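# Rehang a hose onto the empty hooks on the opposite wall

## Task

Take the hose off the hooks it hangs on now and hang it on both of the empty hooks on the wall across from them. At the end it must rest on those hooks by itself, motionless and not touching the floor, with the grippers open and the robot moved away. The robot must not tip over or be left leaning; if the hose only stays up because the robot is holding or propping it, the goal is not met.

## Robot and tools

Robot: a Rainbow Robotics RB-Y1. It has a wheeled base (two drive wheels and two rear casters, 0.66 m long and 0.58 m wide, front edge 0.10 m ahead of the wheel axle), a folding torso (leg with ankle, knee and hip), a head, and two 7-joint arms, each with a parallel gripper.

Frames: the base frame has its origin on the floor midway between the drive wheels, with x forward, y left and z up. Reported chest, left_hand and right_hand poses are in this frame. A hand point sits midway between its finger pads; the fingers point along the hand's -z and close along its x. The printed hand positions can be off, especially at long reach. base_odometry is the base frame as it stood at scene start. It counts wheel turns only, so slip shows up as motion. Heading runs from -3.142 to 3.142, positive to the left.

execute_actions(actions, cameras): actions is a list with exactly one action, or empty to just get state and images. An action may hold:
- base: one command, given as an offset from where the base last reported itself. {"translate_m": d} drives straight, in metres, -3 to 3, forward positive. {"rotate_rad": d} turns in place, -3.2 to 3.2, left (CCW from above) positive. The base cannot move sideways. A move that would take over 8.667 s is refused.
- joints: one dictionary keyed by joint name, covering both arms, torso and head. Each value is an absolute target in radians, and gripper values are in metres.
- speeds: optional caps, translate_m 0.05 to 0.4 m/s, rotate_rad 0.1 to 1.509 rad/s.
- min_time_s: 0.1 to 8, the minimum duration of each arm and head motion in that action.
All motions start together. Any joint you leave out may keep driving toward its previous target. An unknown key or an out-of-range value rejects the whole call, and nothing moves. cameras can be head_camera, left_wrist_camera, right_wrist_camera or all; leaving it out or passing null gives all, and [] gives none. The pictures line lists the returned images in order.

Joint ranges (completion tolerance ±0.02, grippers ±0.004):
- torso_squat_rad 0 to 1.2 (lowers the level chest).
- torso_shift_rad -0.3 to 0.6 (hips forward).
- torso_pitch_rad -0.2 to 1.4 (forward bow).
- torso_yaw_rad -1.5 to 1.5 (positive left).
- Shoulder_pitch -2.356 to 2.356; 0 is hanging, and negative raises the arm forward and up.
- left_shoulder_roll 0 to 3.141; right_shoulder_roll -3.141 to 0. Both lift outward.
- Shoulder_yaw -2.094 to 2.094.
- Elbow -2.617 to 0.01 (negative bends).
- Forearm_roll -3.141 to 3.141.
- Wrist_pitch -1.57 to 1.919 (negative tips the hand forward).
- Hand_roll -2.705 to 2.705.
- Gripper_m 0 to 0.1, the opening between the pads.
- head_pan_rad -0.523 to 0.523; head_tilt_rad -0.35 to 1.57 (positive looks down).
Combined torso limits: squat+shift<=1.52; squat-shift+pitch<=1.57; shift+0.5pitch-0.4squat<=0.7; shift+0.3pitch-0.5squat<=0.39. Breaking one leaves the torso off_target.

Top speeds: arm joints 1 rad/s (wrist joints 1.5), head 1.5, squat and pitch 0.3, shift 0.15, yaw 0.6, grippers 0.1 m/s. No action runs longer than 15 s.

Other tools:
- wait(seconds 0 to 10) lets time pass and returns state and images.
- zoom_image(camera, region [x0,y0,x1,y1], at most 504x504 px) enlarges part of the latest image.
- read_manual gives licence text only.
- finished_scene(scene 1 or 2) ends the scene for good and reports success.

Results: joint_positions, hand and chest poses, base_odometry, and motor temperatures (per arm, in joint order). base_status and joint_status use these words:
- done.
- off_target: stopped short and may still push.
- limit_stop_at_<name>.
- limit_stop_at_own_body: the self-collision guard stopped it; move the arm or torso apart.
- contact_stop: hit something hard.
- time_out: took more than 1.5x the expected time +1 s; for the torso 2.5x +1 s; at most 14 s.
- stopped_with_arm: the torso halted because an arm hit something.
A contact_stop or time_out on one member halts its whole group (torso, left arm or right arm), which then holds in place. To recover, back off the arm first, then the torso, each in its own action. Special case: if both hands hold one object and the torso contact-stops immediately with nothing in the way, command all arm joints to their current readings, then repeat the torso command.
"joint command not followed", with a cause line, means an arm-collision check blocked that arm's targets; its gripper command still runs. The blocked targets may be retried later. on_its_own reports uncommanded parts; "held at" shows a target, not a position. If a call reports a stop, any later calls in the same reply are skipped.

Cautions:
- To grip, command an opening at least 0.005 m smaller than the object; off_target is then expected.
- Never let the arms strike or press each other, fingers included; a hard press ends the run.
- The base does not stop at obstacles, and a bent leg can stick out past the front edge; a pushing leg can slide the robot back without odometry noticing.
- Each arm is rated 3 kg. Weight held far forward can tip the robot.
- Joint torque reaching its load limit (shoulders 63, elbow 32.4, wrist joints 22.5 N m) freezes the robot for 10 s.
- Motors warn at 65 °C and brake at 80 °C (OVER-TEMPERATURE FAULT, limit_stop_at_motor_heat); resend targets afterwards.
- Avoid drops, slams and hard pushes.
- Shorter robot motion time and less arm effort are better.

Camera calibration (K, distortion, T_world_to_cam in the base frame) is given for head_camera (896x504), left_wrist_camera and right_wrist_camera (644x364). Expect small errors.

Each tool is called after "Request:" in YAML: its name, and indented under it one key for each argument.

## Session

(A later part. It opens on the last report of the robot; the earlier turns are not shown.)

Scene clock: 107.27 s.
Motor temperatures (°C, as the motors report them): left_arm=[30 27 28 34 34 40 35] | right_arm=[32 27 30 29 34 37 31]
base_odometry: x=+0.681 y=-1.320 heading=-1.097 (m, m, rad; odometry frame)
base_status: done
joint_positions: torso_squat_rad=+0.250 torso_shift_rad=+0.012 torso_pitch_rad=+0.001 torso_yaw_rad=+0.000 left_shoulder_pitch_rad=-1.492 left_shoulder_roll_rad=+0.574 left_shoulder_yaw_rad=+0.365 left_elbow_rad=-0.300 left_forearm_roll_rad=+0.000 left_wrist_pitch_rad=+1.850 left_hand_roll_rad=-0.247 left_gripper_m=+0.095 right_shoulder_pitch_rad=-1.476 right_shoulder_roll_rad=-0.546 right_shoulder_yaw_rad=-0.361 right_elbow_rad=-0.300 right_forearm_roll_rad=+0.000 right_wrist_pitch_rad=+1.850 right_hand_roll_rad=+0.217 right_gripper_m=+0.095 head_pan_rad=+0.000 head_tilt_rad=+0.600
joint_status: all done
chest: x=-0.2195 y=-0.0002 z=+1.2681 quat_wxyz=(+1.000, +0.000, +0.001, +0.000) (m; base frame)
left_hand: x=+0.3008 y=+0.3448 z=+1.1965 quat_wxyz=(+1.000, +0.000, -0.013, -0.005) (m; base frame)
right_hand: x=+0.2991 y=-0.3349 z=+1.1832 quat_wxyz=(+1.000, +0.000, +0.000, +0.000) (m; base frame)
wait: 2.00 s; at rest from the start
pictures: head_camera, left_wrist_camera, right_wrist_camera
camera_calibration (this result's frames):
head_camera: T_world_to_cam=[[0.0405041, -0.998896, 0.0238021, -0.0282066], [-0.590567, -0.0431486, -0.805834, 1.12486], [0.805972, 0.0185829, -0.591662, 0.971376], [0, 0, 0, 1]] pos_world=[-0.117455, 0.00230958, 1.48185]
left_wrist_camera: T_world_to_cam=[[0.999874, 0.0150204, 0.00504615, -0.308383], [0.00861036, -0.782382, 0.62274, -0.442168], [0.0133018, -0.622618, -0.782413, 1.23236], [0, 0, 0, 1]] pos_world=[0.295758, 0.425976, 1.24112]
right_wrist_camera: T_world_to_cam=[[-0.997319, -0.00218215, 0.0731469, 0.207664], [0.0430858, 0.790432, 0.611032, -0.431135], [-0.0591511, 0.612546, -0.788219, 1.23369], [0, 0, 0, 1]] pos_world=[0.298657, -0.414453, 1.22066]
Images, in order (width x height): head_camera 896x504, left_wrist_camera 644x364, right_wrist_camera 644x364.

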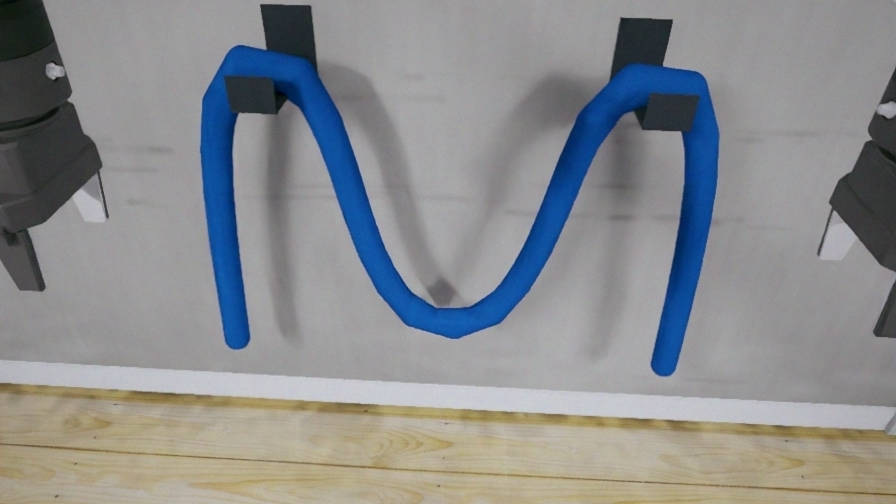

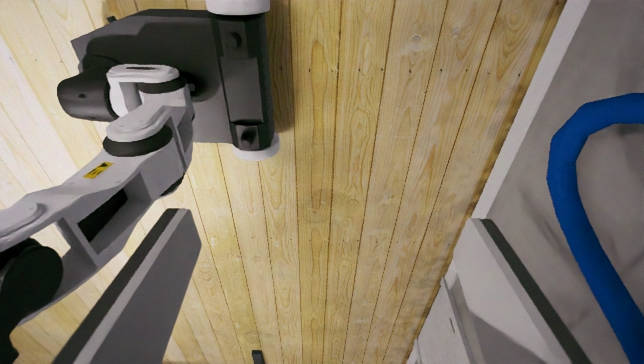

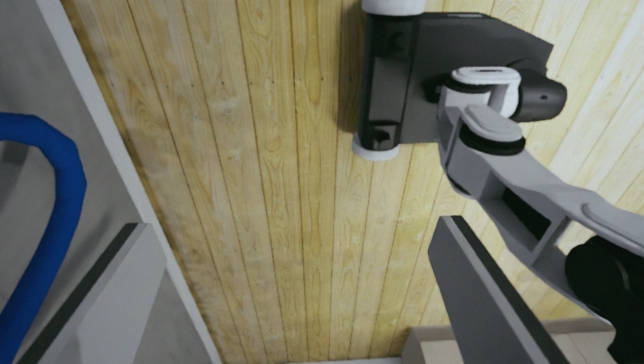

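Request:
wait:
  seconds: 7

Request:
zoom_image:
  camera: "head_camera"
  region: [620, 300, 720, 400]

Request:
wait:
  seconds: 0.6

Request:
zoom_image:
  camera: "head_camera"
  region: [620, 300, 720, 400]

Scene clock: 115.03 s.
Motor temperatures (°C, as the motors report them): left_arm=[30 27 28 34 34 40 35] | right_arm=[32 27 30 29 34 37 31]
base_odometry: x=+0.681 y=-1.320 heading=-1.097 (m, m, rad; odometry frame)
base_status: done
joint_positions: torso_squat_rad=+0.250 torso_shift_rad=+0.012 torso_pitch_rad=+0.001 torso_yaw_rad=+0.000 left_shoulder_pitch_rad=-1.492 left_shoulder_roll_rad=+0.574 left_shoulder_yaw_rad=+0.365 left_elbow_rad=-0.300 left_forearm_roll_rad=+0.000 left_wrist_pitch_rad=+1.850 left_hand_roll_rad=-0.247 left_gripper_m=+0.095 right_shoulder_pitch_rad=-1.476 right_shoulder_roll_rad=-0.546 right_shoulder_yaw_rad=-0.361 right_elbow_rad=-0.300 right_forearm_roll_rad=+0.000 right_wrist_pitch_rad=+1.850 right_hand_roll_rad=+0.217 right_gripper_m=+0.095 head_pan_rad=+0.000 head_tilt_rad=+0.600
joint_status: all done
chest: x=-0.2195 y=-0.0002 z=+1.2681 quat_wxyz=(+1.000, +0.000, +0.001, +0.000) (m; base frame)
left_hand: x=+0.3008 y=+0.3448 z=+1.1965 quat_wxyz=(+1.000, +0.000, -0.013, -0.005) (m; base frame)
right_hand: x=+0.2991 y=-0.3349 z=+1.1832 quat_wxyz=(+1.000, +0.000, +0.000, +0.000) (m; base frame)
wait: 7.00 s; at rest from the start
pictures: head_camera, left_wrist_camera, right_wrist_camera
camera_calibration (this result's frames):
head_camera: T_world_to_cam=[[0.0405041, -0.998896, 0.023802, -0.0282066], [-0.590567, -0.0431485, -0.805834, 1.12486], [0.805971, 0.0185829, -0.591663, 0.971376], [0, 0, 0, 1]] pos_world=[-0.117455, 0.00230956, 1.48185]
left_wrist_camera: T_world_to_cam=[[0.999874, 0.0150204, 0.00504574, -0.308382], [0.00861059, -0.782382, 0.622739, -0.442167], [0.0133015, -0.622618, -0.782413, 1.23236], [0, 0, 0, 1]] pos_world=[0.295759, 0.425976, 1.24112]
right_wrist_camera: T_world_to_cam=[[-0.997319, -0.00218231, 0.0731477, 0.207663], [0.0430861, 0.790432, 0.611032, -0.431135], [-0.0591517, 0.612546, -0.788219, 1.23369], [0, 0, 0, 1]] pos_world=[0.298657, -0.414453, 1.22066]
Images, in order (width x height): head_camera 896x504, left_wrist_camera 644x364, right_wrist_camera 644x364.

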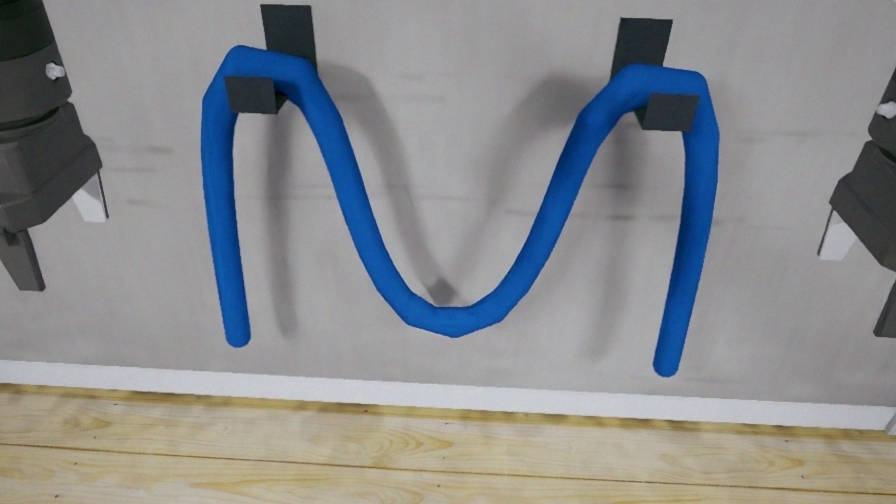

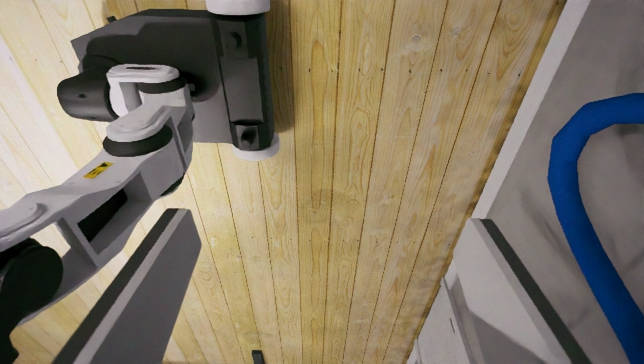

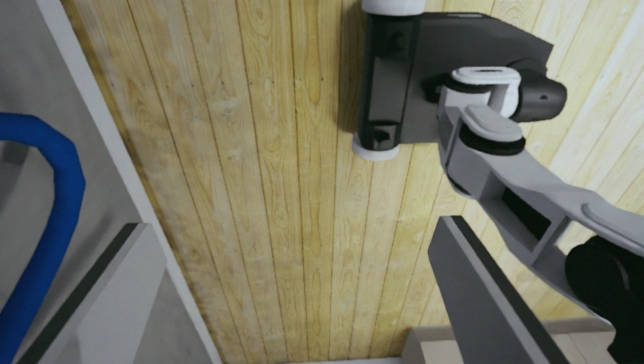

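Region (620, 300, 720, 400) of head_camera's 896x504 image, scaled by 5.040, with more detail than that image has.

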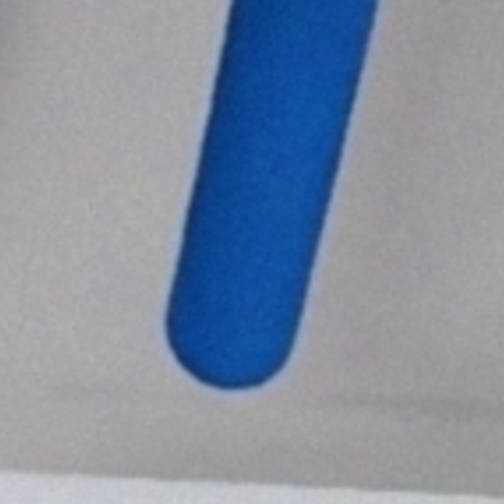

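Scene clock: 115.63 s.
Motor temperatures (°C, as the motors report them): left_arm=[30 27 28 34 34 40 35] | right_arm=[32 27 30 29 34 37 31]
base_odometry: x=+0.681 y=-1.320 heading=-1.097 (m, m, rad; odometry frame)
base_status: done
joint_positions: torso_squat_rad=+0.250 torso_shift_rad=+0.012 torso_pitch_rad=+0.001 torso_yaw_rad=+0.000 left_shoulder_pitch_rad=-1.492 left_shoulder_roll_rad=+0.574 left_shoulder_yaw_rad=+0.365 left_elbow_rad=-0.300 left_forearm_roll_rad=+0.000 left_wrist_pitch_rad=+1.850 left_hand_roll_rad=-0.247 left_gripper_m=+0.095 right_shoulder_pitch_rad=-1.476 right_shoulder_roll_rad=-0.546 right_shoulder_yaw_rad=-0.361 right_elbow_rad=-0.300 right_forearm_roll_rad=+0.000 right_wrist_pitch_rad=+1.850 right_hand_roll_rad=+0.217 right_gripper_m=+0.095 head_pan_rad=+0.000 head_tilt_rad=+0.600
joint_status: all done
chest: x=-0.2195 y=-0.0002 z=+1.2681 quat_wxyz=(+1.000, +0.000, +0.001, +0.000) (m; base frame)
left_hand: x=+0.3008 y=+0.3448 z=+1.1965 quat_wxyz=(+1.000, +0.000, -0.013, -0.005) (m; base frame)
right_hand: x=+0.2991 y=-0.3349 z=+1.1832 quat_wxyz=(+1.000, +0.000, +0.000, +0.000) (m; base frame)
wait: 0.60 s; at rest by 0.27 s
pictures: head_camera, left_wrist_camera, right_wrist_camera
camera_calibration (this result's frames):
head_camera: T_world_to_cam=[[0.0405041, -0.998896, 0.0238021, -0.0282066], [-0.590567, -0.0431486, -0.805834, 1.12486], [0.805972, 0.0185828, -0.591663, 0.971376], [0, 0, 0, 1]] pos_world=[-0.117455, 0.00230959, 1.48185]
left_wrist_camera: T_world_to_cam=[[0.999874, 0.01502, 0.00504593, -0.308382], [0.00861016, -0.782382, 0.622739, -0.442167], [0.0133014, -0.622618, -0.782413, 1.23236], [0, 0, 0, 1]] pos_world=[0.295759, 0.425976, 1.24112]
right_wrist_camera: T_world_to_cam=[[-0.997319, -0.00218188, 0.0731473, 0.207663], [0.0430862, 0.790432, 0.611032, -0.431135], [-0.0591512, 0.612546, -0.788219, 1.23369], [0, 0, 0, 1]] pos_world=[0.298657, -0.414454, 1.22066]
Images, in order (width x height): head_camera 896x504, left_wrist_camera 644x364, right_wrist_camera 644x364.

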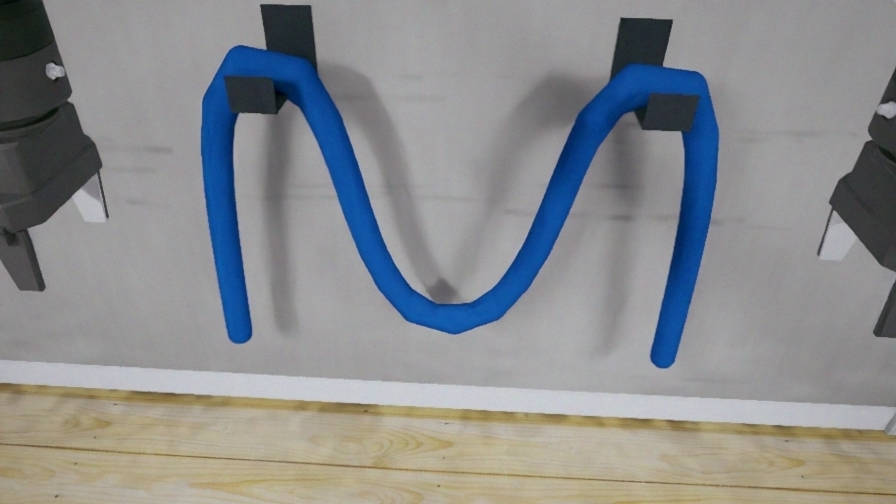

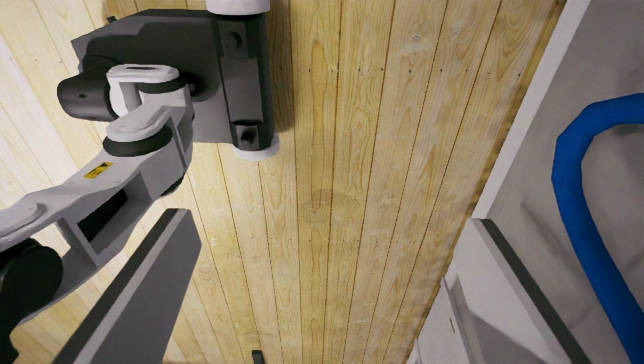

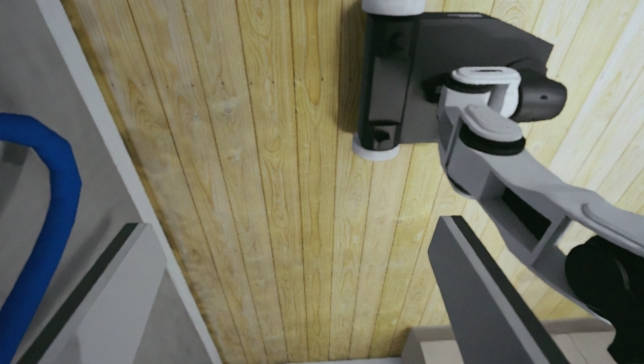

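Region (620, 300, 720, 400) of head_camera's 896x504 image, scaled by 5.040, with more detail than that image has.

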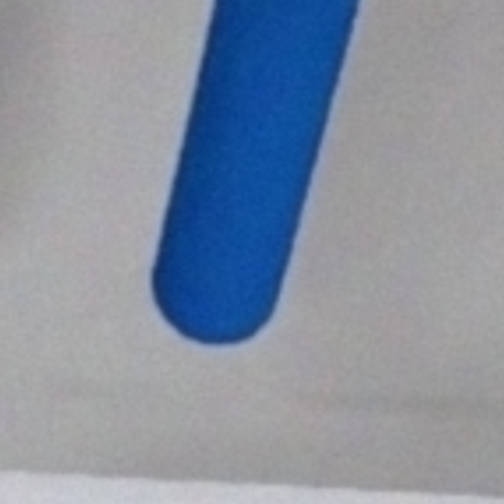

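Request:
execute_actions:
  actions:
    - {"joints": {"left_shoulder_pitch_rad": 0.0, "left_shoulder_roll_rad": 0.08, "left_shoulder_yaw_rad": 0.0, "left_elbow_rad": -0.1, "left_wrist_pitch_rad": 0.05, "left_hand_roll_rad": 0.0, "right_shoulder_pitch_rad": 0.0, "right_shoulder_roll_rad": -0.08, "right_shoulder_yaw_rad": 0.0, "right_elbow_rad": -0.1, "right_wrist_pitch_rad": 0.05, "right_hand_roll_rad": 0.0}, "min_time_s": 1.8}
  cameras: []

Request:
wait:
  seconds: 10

Request:
wait:
  seconds: 10

Scene clock: 119.23 s.
Motor temperatures (°C, as the motors report them): left_arm=[30 27 28 34 34 40 35] | right_arm=[32 27 30 29 34 37 31]
base_odometry: x=+0.681 y=-1.320 heading=-1.097 (m, m, rad; odometry frame)
base_status: not commanded
joint_positions: torso_squat_rad=+0.250 torso_shift_rad=+0.012 torso_pitch_rad=+0.001 torso_yaw_rad=+0.000 left_shoulder_pitch_rad=+0.000 left_shoulder_roll_rad=+0.080 left_shoulder_yaw_rad=+0.001 left_elbow_rad=-0.100 left_forearm_roll_rad=+0.000 left_wrist_pitch_rad=+0.050 left_hand_roll_rad=+0.000 left_gripper_m=+0.095 right_shoulder_pitch_rad=+0.000 right_shoulder_roll_rad=-0.080 right_shoulder_yaw_rad=+0.000 right_elbow_rad=-0.100 right_forearm_roll_rad=+0.000 right_wrist_pitch_rad=+0.050 right_hand_roll_rad=+0.000 right_gripper_m=+0.095 head_pan_rad=+0.000 head_tilt_rad=+0.600
joint_status: all done
chest: x=-0.2195 y=-0.0002 z=+1.2681 quat_wxyz=(+1.000, +0.000, +0.001, +0.000) (m; base frame)
left_hand: x=-0.1833 y=+0.2808 z=+0.5865 quat_wxyz=(+0.999, +0.040, -0.024, -0.001) (m; base frame)
right_hand: x=-0.1833 y=-0.2812 z=+0.5864 quat_wxyz=(+0.999, -0.040, -0.024, +0.001) (m; base frame)
pictures: none
No camera images: the call's "cameras" was empty. Leave "cameras" out to get every camera's image.

Scene clock: 129.23 s.
Motor temperatures (°C, as the motors report them): left_arm=[30 27 28 34 34 40 35] | right_arm=[31 27 30 29 34 37 31]
base_odometry: x=+0.681 y=-1.320 heading=-1.097 (m, m, rad; odometry frame)
base_status: not commanded
joint_positions: torso_squat_rad=+0.250 torso_shift_rad=+0.012 torso_pitch_rad=+0.001 torso_yaw_rad=+0.000 left_shoulder_pitch_rad=+0.000 left_shoulder_roll_rad=+0.080 left_shoulder_yaw_rad=+0.001 left_elbow_rad=-0.100 left_forearm_roll_rad=+0.000 left_wrist_pitch_rad=+0.050 left_hand_roll_rad=+0.000 left_gripper_m=+0.095 right_shoulder_pitch_rad=+0.000 right_shoulder_roll_rad=-0.080 right_shoulder_yaw_rad=+0.000 right_elbow_rad=-0.100 right_forearm_roll_rad=+0.000 right_wrist_pitch_rad=+0.050 right_hand_roll_rad=+0.000 right_gripper_m=+0.095 head_pan_rad=+0.000 head_tilt_rad=+0.600
joint_status: all done
chest: x=-0.2195 y=-0.0002 z=+1.2681 quat_wxyz=(+1.000, +0.000, +0.001, +0.000) (m; base frame)
left_hand: x=-0.1833 y=+0.2808 z=+0.5865 quat_wxyz=(+0.999, +0.040, -0.024, -0.001) (m; base frame)
right_hand: x=-0.1833 y=-0.2812 z=+0.5864 quat_wxyz=(+0.999, -0.040, -0.024, +0.001) (m; base frame)
wait: 10.00 s; at rest by 0.27 s
pictures: head_camera, left_wrist_camera, right_wrist_camera
camera_calibration (this result's frames):
head_camera: T_world_to_cam=[[0.0405185, -0.998895, 0.0238084, -0.0282092], [-0.59057, -0.0431622, -0.805831, 1.12485], [0.805968, 0.0185905, -0.591666, 0.971385], [0, 0, 0, 1]] pos_world=[-0.11746, 0.00231444, 1.48185]
left_wrist_camera: T_world_to_cam=[[0.999291, 0.0222203, 0.0304062, 0.162638], [0.00147751, -0.829896, 0.557916, -0.0581782], [0.037631, -0.557475, -0.82934, 0.735359], [0, 0, 0, 1]] pos_world=[-0.190109, 0.358049, 0.637376]
right_wrist_camera: T_world_to_cam=[[-0.999709, -0.000551728, 0.0241344, -0.200914], [0.0127432, 0.83704, 0.546993, -0.0430461], [-0.0205032, 0.547141, -0.836789, 0.719086], [0, 0, 0, 1]] pos_world=[-0.185563, -0.357521, 0.630119]
Images, in order (width x height): head_camera 896x504, left_wrist_camera 644x364, right_wrist_camera 644x364.

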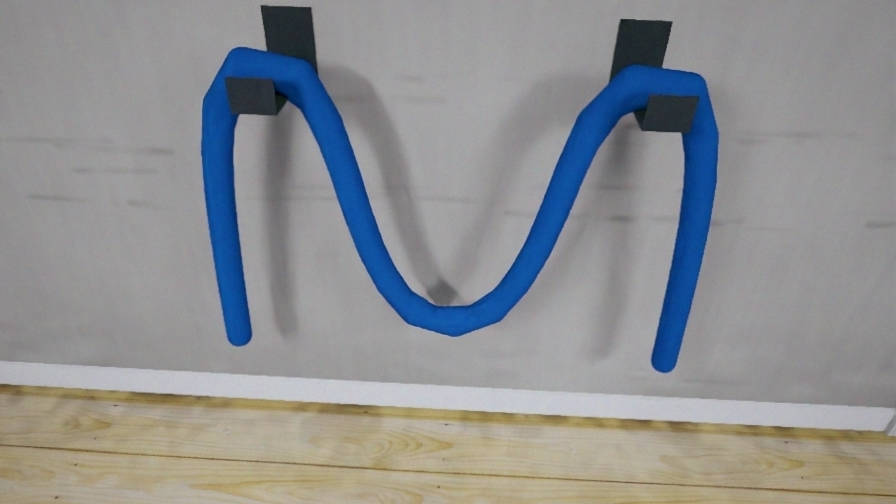

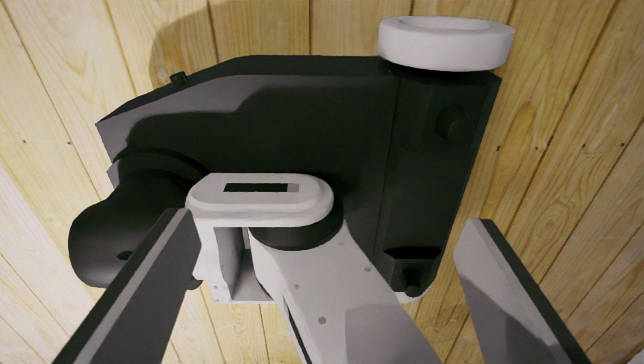

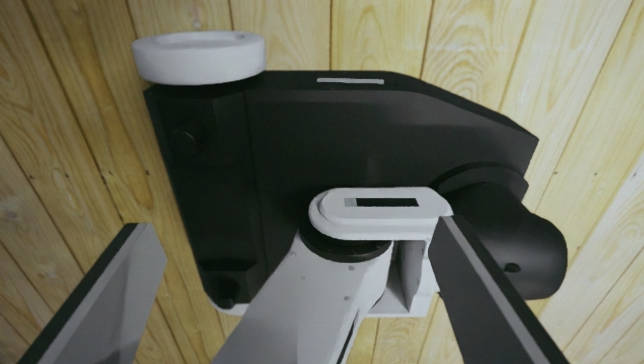

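Scene clock: 139.23 s.
Motor temperatures (°C, as the motors report them): left_arm=[29 27 28 34 34 40 35] | right_arm=[31 27 30 29 34 37 31]
base_odometry: x=+0.681 y=-1.320 heading=-1.097 (m, m, rad; odometry frame)
base_status: not commanded
joint_positions: torso_squat_rad=+0.250 torso_shift_rad=+0.012 torso_pitch_rad=+0.001 torso_yaw_rad=+0.000 left_shoulder_pitch_rad=+0.000 left_shoulder_roll_rad=+0.080 left_shoulder_yaw_rad=+0.001 left_elbow_rad=-0.100 left_forearm_roll_rad=+0.000 left_wrist_pitch_rad=+0.050 left_hand_roll_rad=+0.000 left_gripper_m=+0.095 right_shoulder_pitch_rad=+0.000 right_shoulder_roll_rad=-0.080 right_shoulder_yaw_rad=+0.000 right_elbow_rad=-0.100 right_forearm_roll_rad=+0.000 right_wrist_pitch_rad=+0.050 right_hand_roll_rad=+0.000 right_gripper_m=+0.095 head_pan_rad=+0.000 head_tilt_rad=+0.600
joint_status: all done
chest: x=-0.2195 y=-0.0002 z=+1.2681 quat_wxyz=(+1.000, +0.000, +0.001, +0.000) (m; base frame)
left_hand: x=-0.1833 y=+0.2808 z=+0.5865 quat_wxyz=(+0.999, +0.040, -0.024, -0.001) (m; base frame)
right_hand: x=-0.1833 y=-0.2812 z=+0.5864 quat_wxyz=(+0.999, -0.040, -0.024, +0.001) (m; base frame)
wait: 10.00 s; at rest by 0.27 s
pictures: head_camera, left_wrist_camera, right_wrist_camera
camera_calibration (this result's frames):
head_camera: T_world_to_cam=[[0.0405184, -0.998895, 0.0238084, -0.0282092], [-0.59057, -0.0431622, -0.805831, 1.12485], [0.805968, 0.0185905, -0.591666, 0.971385], [0, 0, 0, 1]] pos_world=[-0.11746, 0.00231442, 1.48185]
left_wrist_camera: T_world_to_cam=[[0.999291, 0.02222, 0.0304063, 0.162638], [0.00147715, -0.829896, 0.557916, -0.0581783], [0.0376309, -0.557475, -0.82934, 0.735359], [0, 0, 0, 1]] pos_world=[-0.190109, 0.358049, 0.637376]
right_wrist_camera: T_world_to_cam=[[-0.999709, -0.000551826, 0.0241344, -0.200914], [0.0127432, 0.83704, 0.546993, -0.0430461], [-0.0205033, 0.547141, -0.836789, 0.719086], [0, 0, 0, 1]] pos_world=[-0.185563, -0.357521, 0.630119]
Images, in order (width x height): head_camera 896x504, left_wrist_camera 644x364, right_wrist_camera 644x364.

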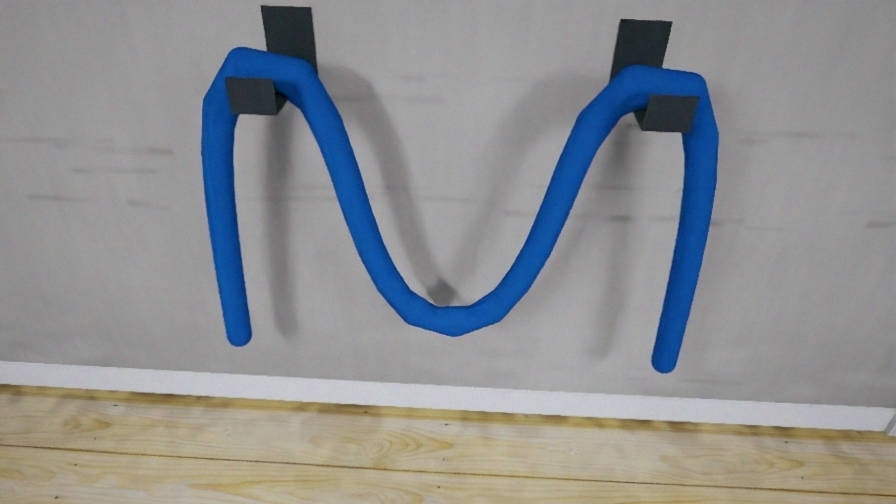

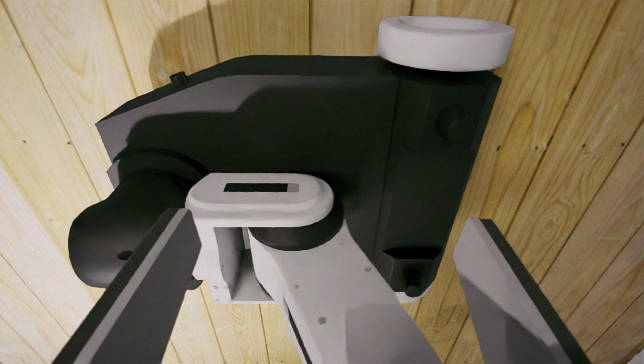

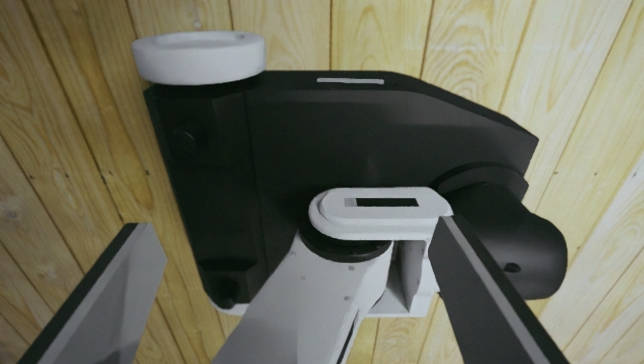

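Request:
zoom_image:
  camera: "head_camera"
  region: [620, 300, 720, 400]

Request:
execute_actions:
  actions: []
  cameras: ["head_camera"]

Request:
zoom_image:
  camera: "head_camera"
  region: [620, 300, 720, 400]

Region (620, 300, 720, 400) of head_camera's 896x504 image, scaled by 5.040, with more detail than that image has.

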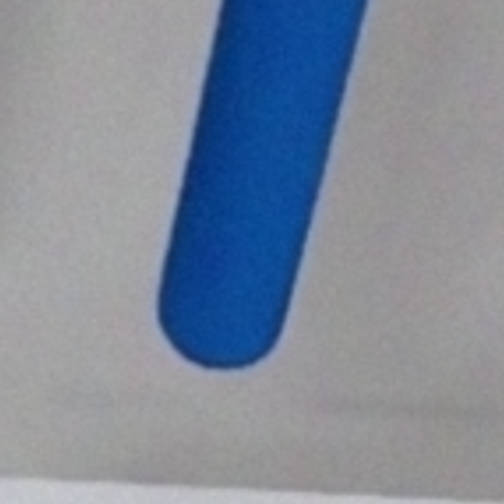

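Scene clock: 140.17 s.
Motor temperatures (°C, as the motors report them): left_arm=[29 27 28 34 34 40 35] | right_arm=[31 27 30 29 34 37 31]
base_odometry: x=+0.681 y=-1.320 heading=-1.097 (m, m, rad; odometry frame)
base_status: not commanded
joint_positions: torso_squat_rad=+0.250 torso_shift_rad=+0.012 torso_pitch_rad=+0.001 torso_yaw_rad=+0.000 left_shoulder_pitch_rad=+0.000 left_shoulder_roll_rad=+0.080 left_shoulder_yaw_rad=+0.001 left_elbow_rad=-0.100 left_forearm_roll_rad=+0.000 left_wrist_pitch_rad=+0.050 left_hand_roll_rad=+0.000 left_gripper_m=+0.095 right_shoulder_pitch_rad=+0.000 right_shoulder_roll_rad=-0.080 right_shoulder_yaw_rad=+0.000 right_elbow_rad=-0.100 right_forearm_roll_rad=+0.000 right_wrist_pitch_rad=+0.050 right_hand_roll_rad=+0.000 right_gripper_m=+0.095 head_pan_rad=+0.000 head_tilt_rad=+0.600
joint_status: all done
chest: x=-0.2195 y=-0.0002 z=+1.2681 quat_wxyz=(+1.000, +0.000, +0.001, +0.000) (m; base frame)
left_hand: x=-0.1833 y=+0.2808 z=+0.5865 quat_wxyz=(+0.999, +0.040, -0.024, -0.001) (m; base frame)
right_hand: x=-0.1833 y=-0.2812 z=+0.5864 quat_wxyz=(+0.999, -0.040, -0.024, +0.001) (m; base frame)
pictures: head_camera
camera_calibration (this result's frames):
head_camera: T_world_to_cam=[[0.0405184, -0.998895, 0.0238083, -0.0282091], [-0.59057, -0.0431622, -0.805831, 1.12485], [0.805968, 0.0185905, -0.591666, 0.971385], [0, 0, 0, 1]] pos_world=[-0.11746, 0.00231442, 1.48185]
Images, in order (width x height): head_camera 896x504.

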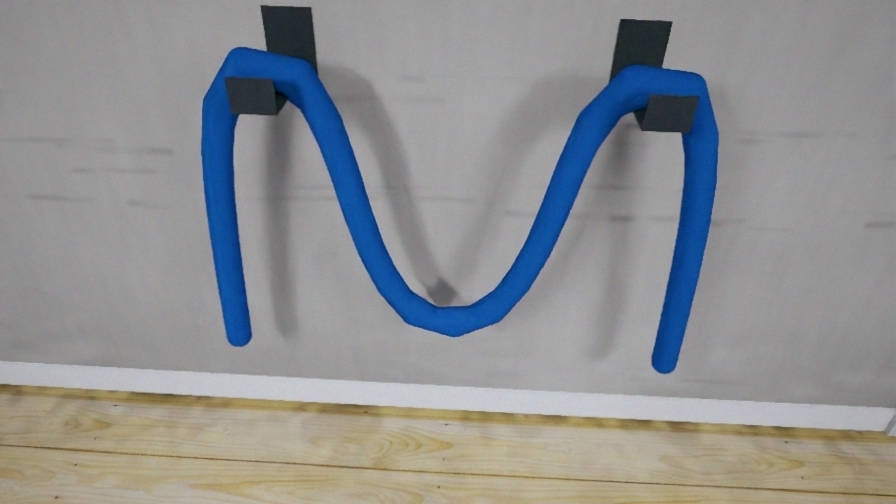

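Region (620, 300, 720, 400) of head_camera's 896x504 image, scaled by 5.040, with more detail than that image has.

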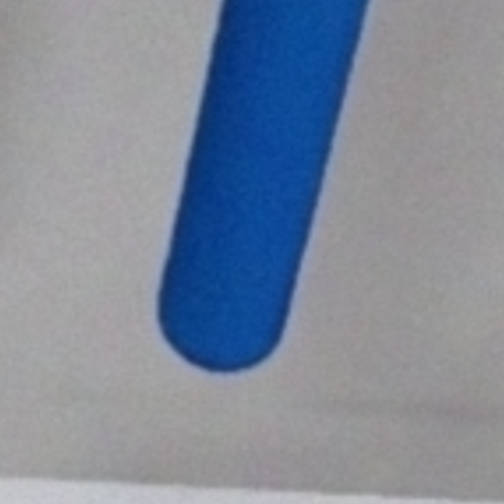

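Nearly still; one more free wait for safety.

Request:
wait:
  seconds: 10

Request:
zoom_image:
  camera: "head_camera"
  region: [620, 300, 720, 400]

Scene clock: 150.53 s.
Motor temperatures (°C, as the motors report them): left_arm=[29 27 28 34 34 40 35] | right_arm=[30 27 30 28 34 37 31]
base_odometry: x=+0.681 y=-1.320 heading=-1.097 (m, m, rad; odometry frame)
base_status: not commanded
joint_positions: torso_squat_rad=+0.250 torso_shift_rad=+0.012 torso_pitch_rad=+0.001 torso_yaw_rad=+0.000 left_shoulder_pitch_rad=+0.000 left_shoulder_roll_rad=+0.080 left_shoulder_yaw_rad=+0.001 left_elbow_rad=-0.100 left_forearm_roll_rad=+0.000 left_wrist_pitch_rad=+0.050 left_hand_roll_rad=+0.000 left_gripper_m=+0.095 right_shoulder_pitch_rad=+0.000 right_shoulder_roll_rad=-0.080 right_shoulder_yaw_rad=+0.000 right_elbow_rad=-0.100 right_forearm_roll_rad=+0.000 right_wrist_pitch_rad=+0.050 right_hand_roll_rad=+0.000 right_gripper_m=+0.095 head_pan_rad=+0.000 head_tilt_rad=+0.600
joint_status: all done
chest: x=-0.2195 y=-0.0002 z=+1.2681 quat_wxyz=(+1.000, +0.000, +0.001, +0.000) (m; base frame)
left_hand: x=-0.1833 y=+0.2808 z=+0.5865 quat_wxyz=(+0.999, +0.040, -0.024, -0.001) (m; base frame)
right_hand: x=-0.1833 y=-0.2812 z=+0.5864 quat_wxyz=(+0.999, -0.040, -0.024, +0.001) (m; base frame)
wait: 10.00 s; at rest from the start
pictures: head_camera, left_wrist_camera, right_wrist_camera
camera_calibration (this result's frames):
head_camera: T_world_to_cam=[[0.0405184, -0.998895, 0.0238084, -0.0282092], [-0.59057, -0.0431622, -0.805831, 1.12485], [0.805968, 0.0185905, -0.591667, 0.971385], [0, 0, 0, 1]] pos_world=[-0.11746, 0.00231443, 1.48185]
left_wrist_camera: T_world_to_cam=[[0.999291, 0.02222, 0.0304061, 0.162638], [0.00147727, -0.829896, 0.557916, -0.0581784], [0.0376308, -0.557475, -0.82934, 0.735359], [0, 0, 0, 1]] pos_world=[-0.190109, 0.358049, 0.637376]
right_wrist_camera: T_world_to_cam=[[-0.999709, -0.000551721, 0.0241344, -0.200914], [0.0127433, 0.83704, 0.546993, -0.0430461], [-0.0205033, 0.547141, -0.836789, 0.719086], [0, 0, 0, 1]] pos_world=[-0.185563, -0.357521, 0.630119]
Images, in order (width x height): head_camera 896x504, left_wrist_camera 644x364, right_wrist_camera 644x364.

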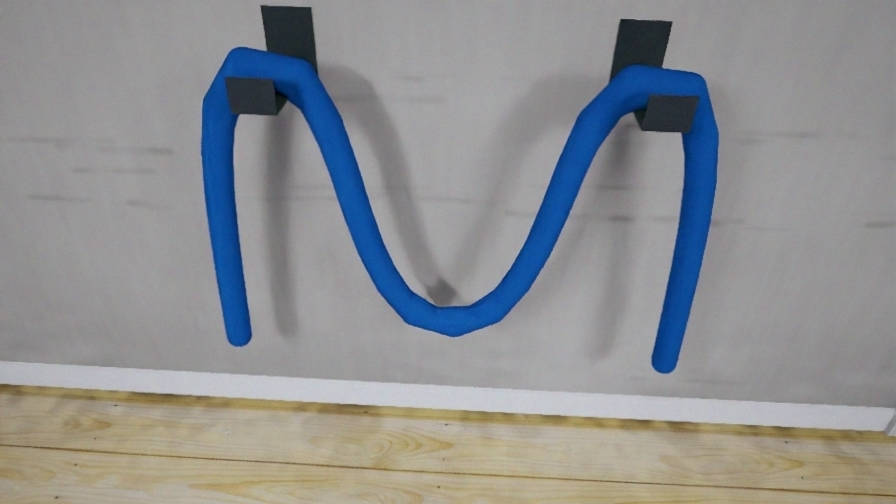

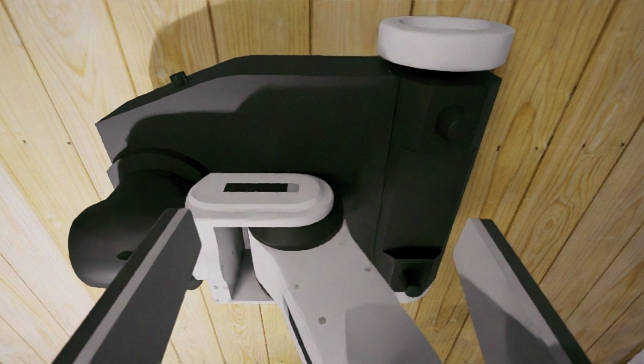

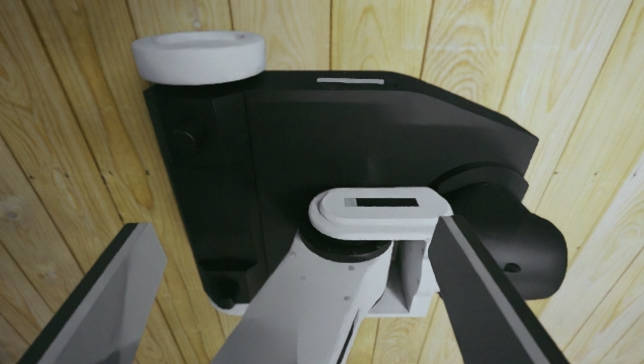

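Region (620, 300, 720, 400) of head_camera's 896x504 image, scaled by 5.040, with more detail than that image has.

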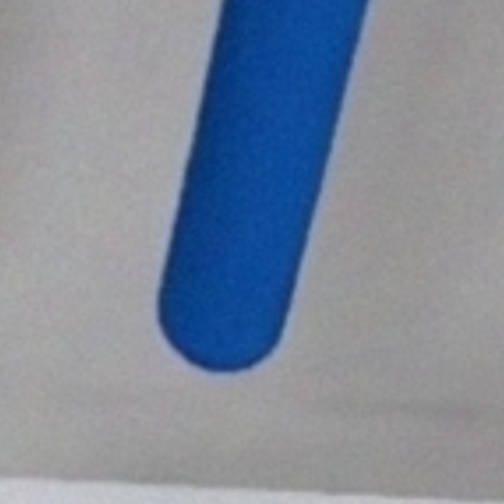

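Request:
finished_scene:
  scene: 1

The scene is finished: the task was done.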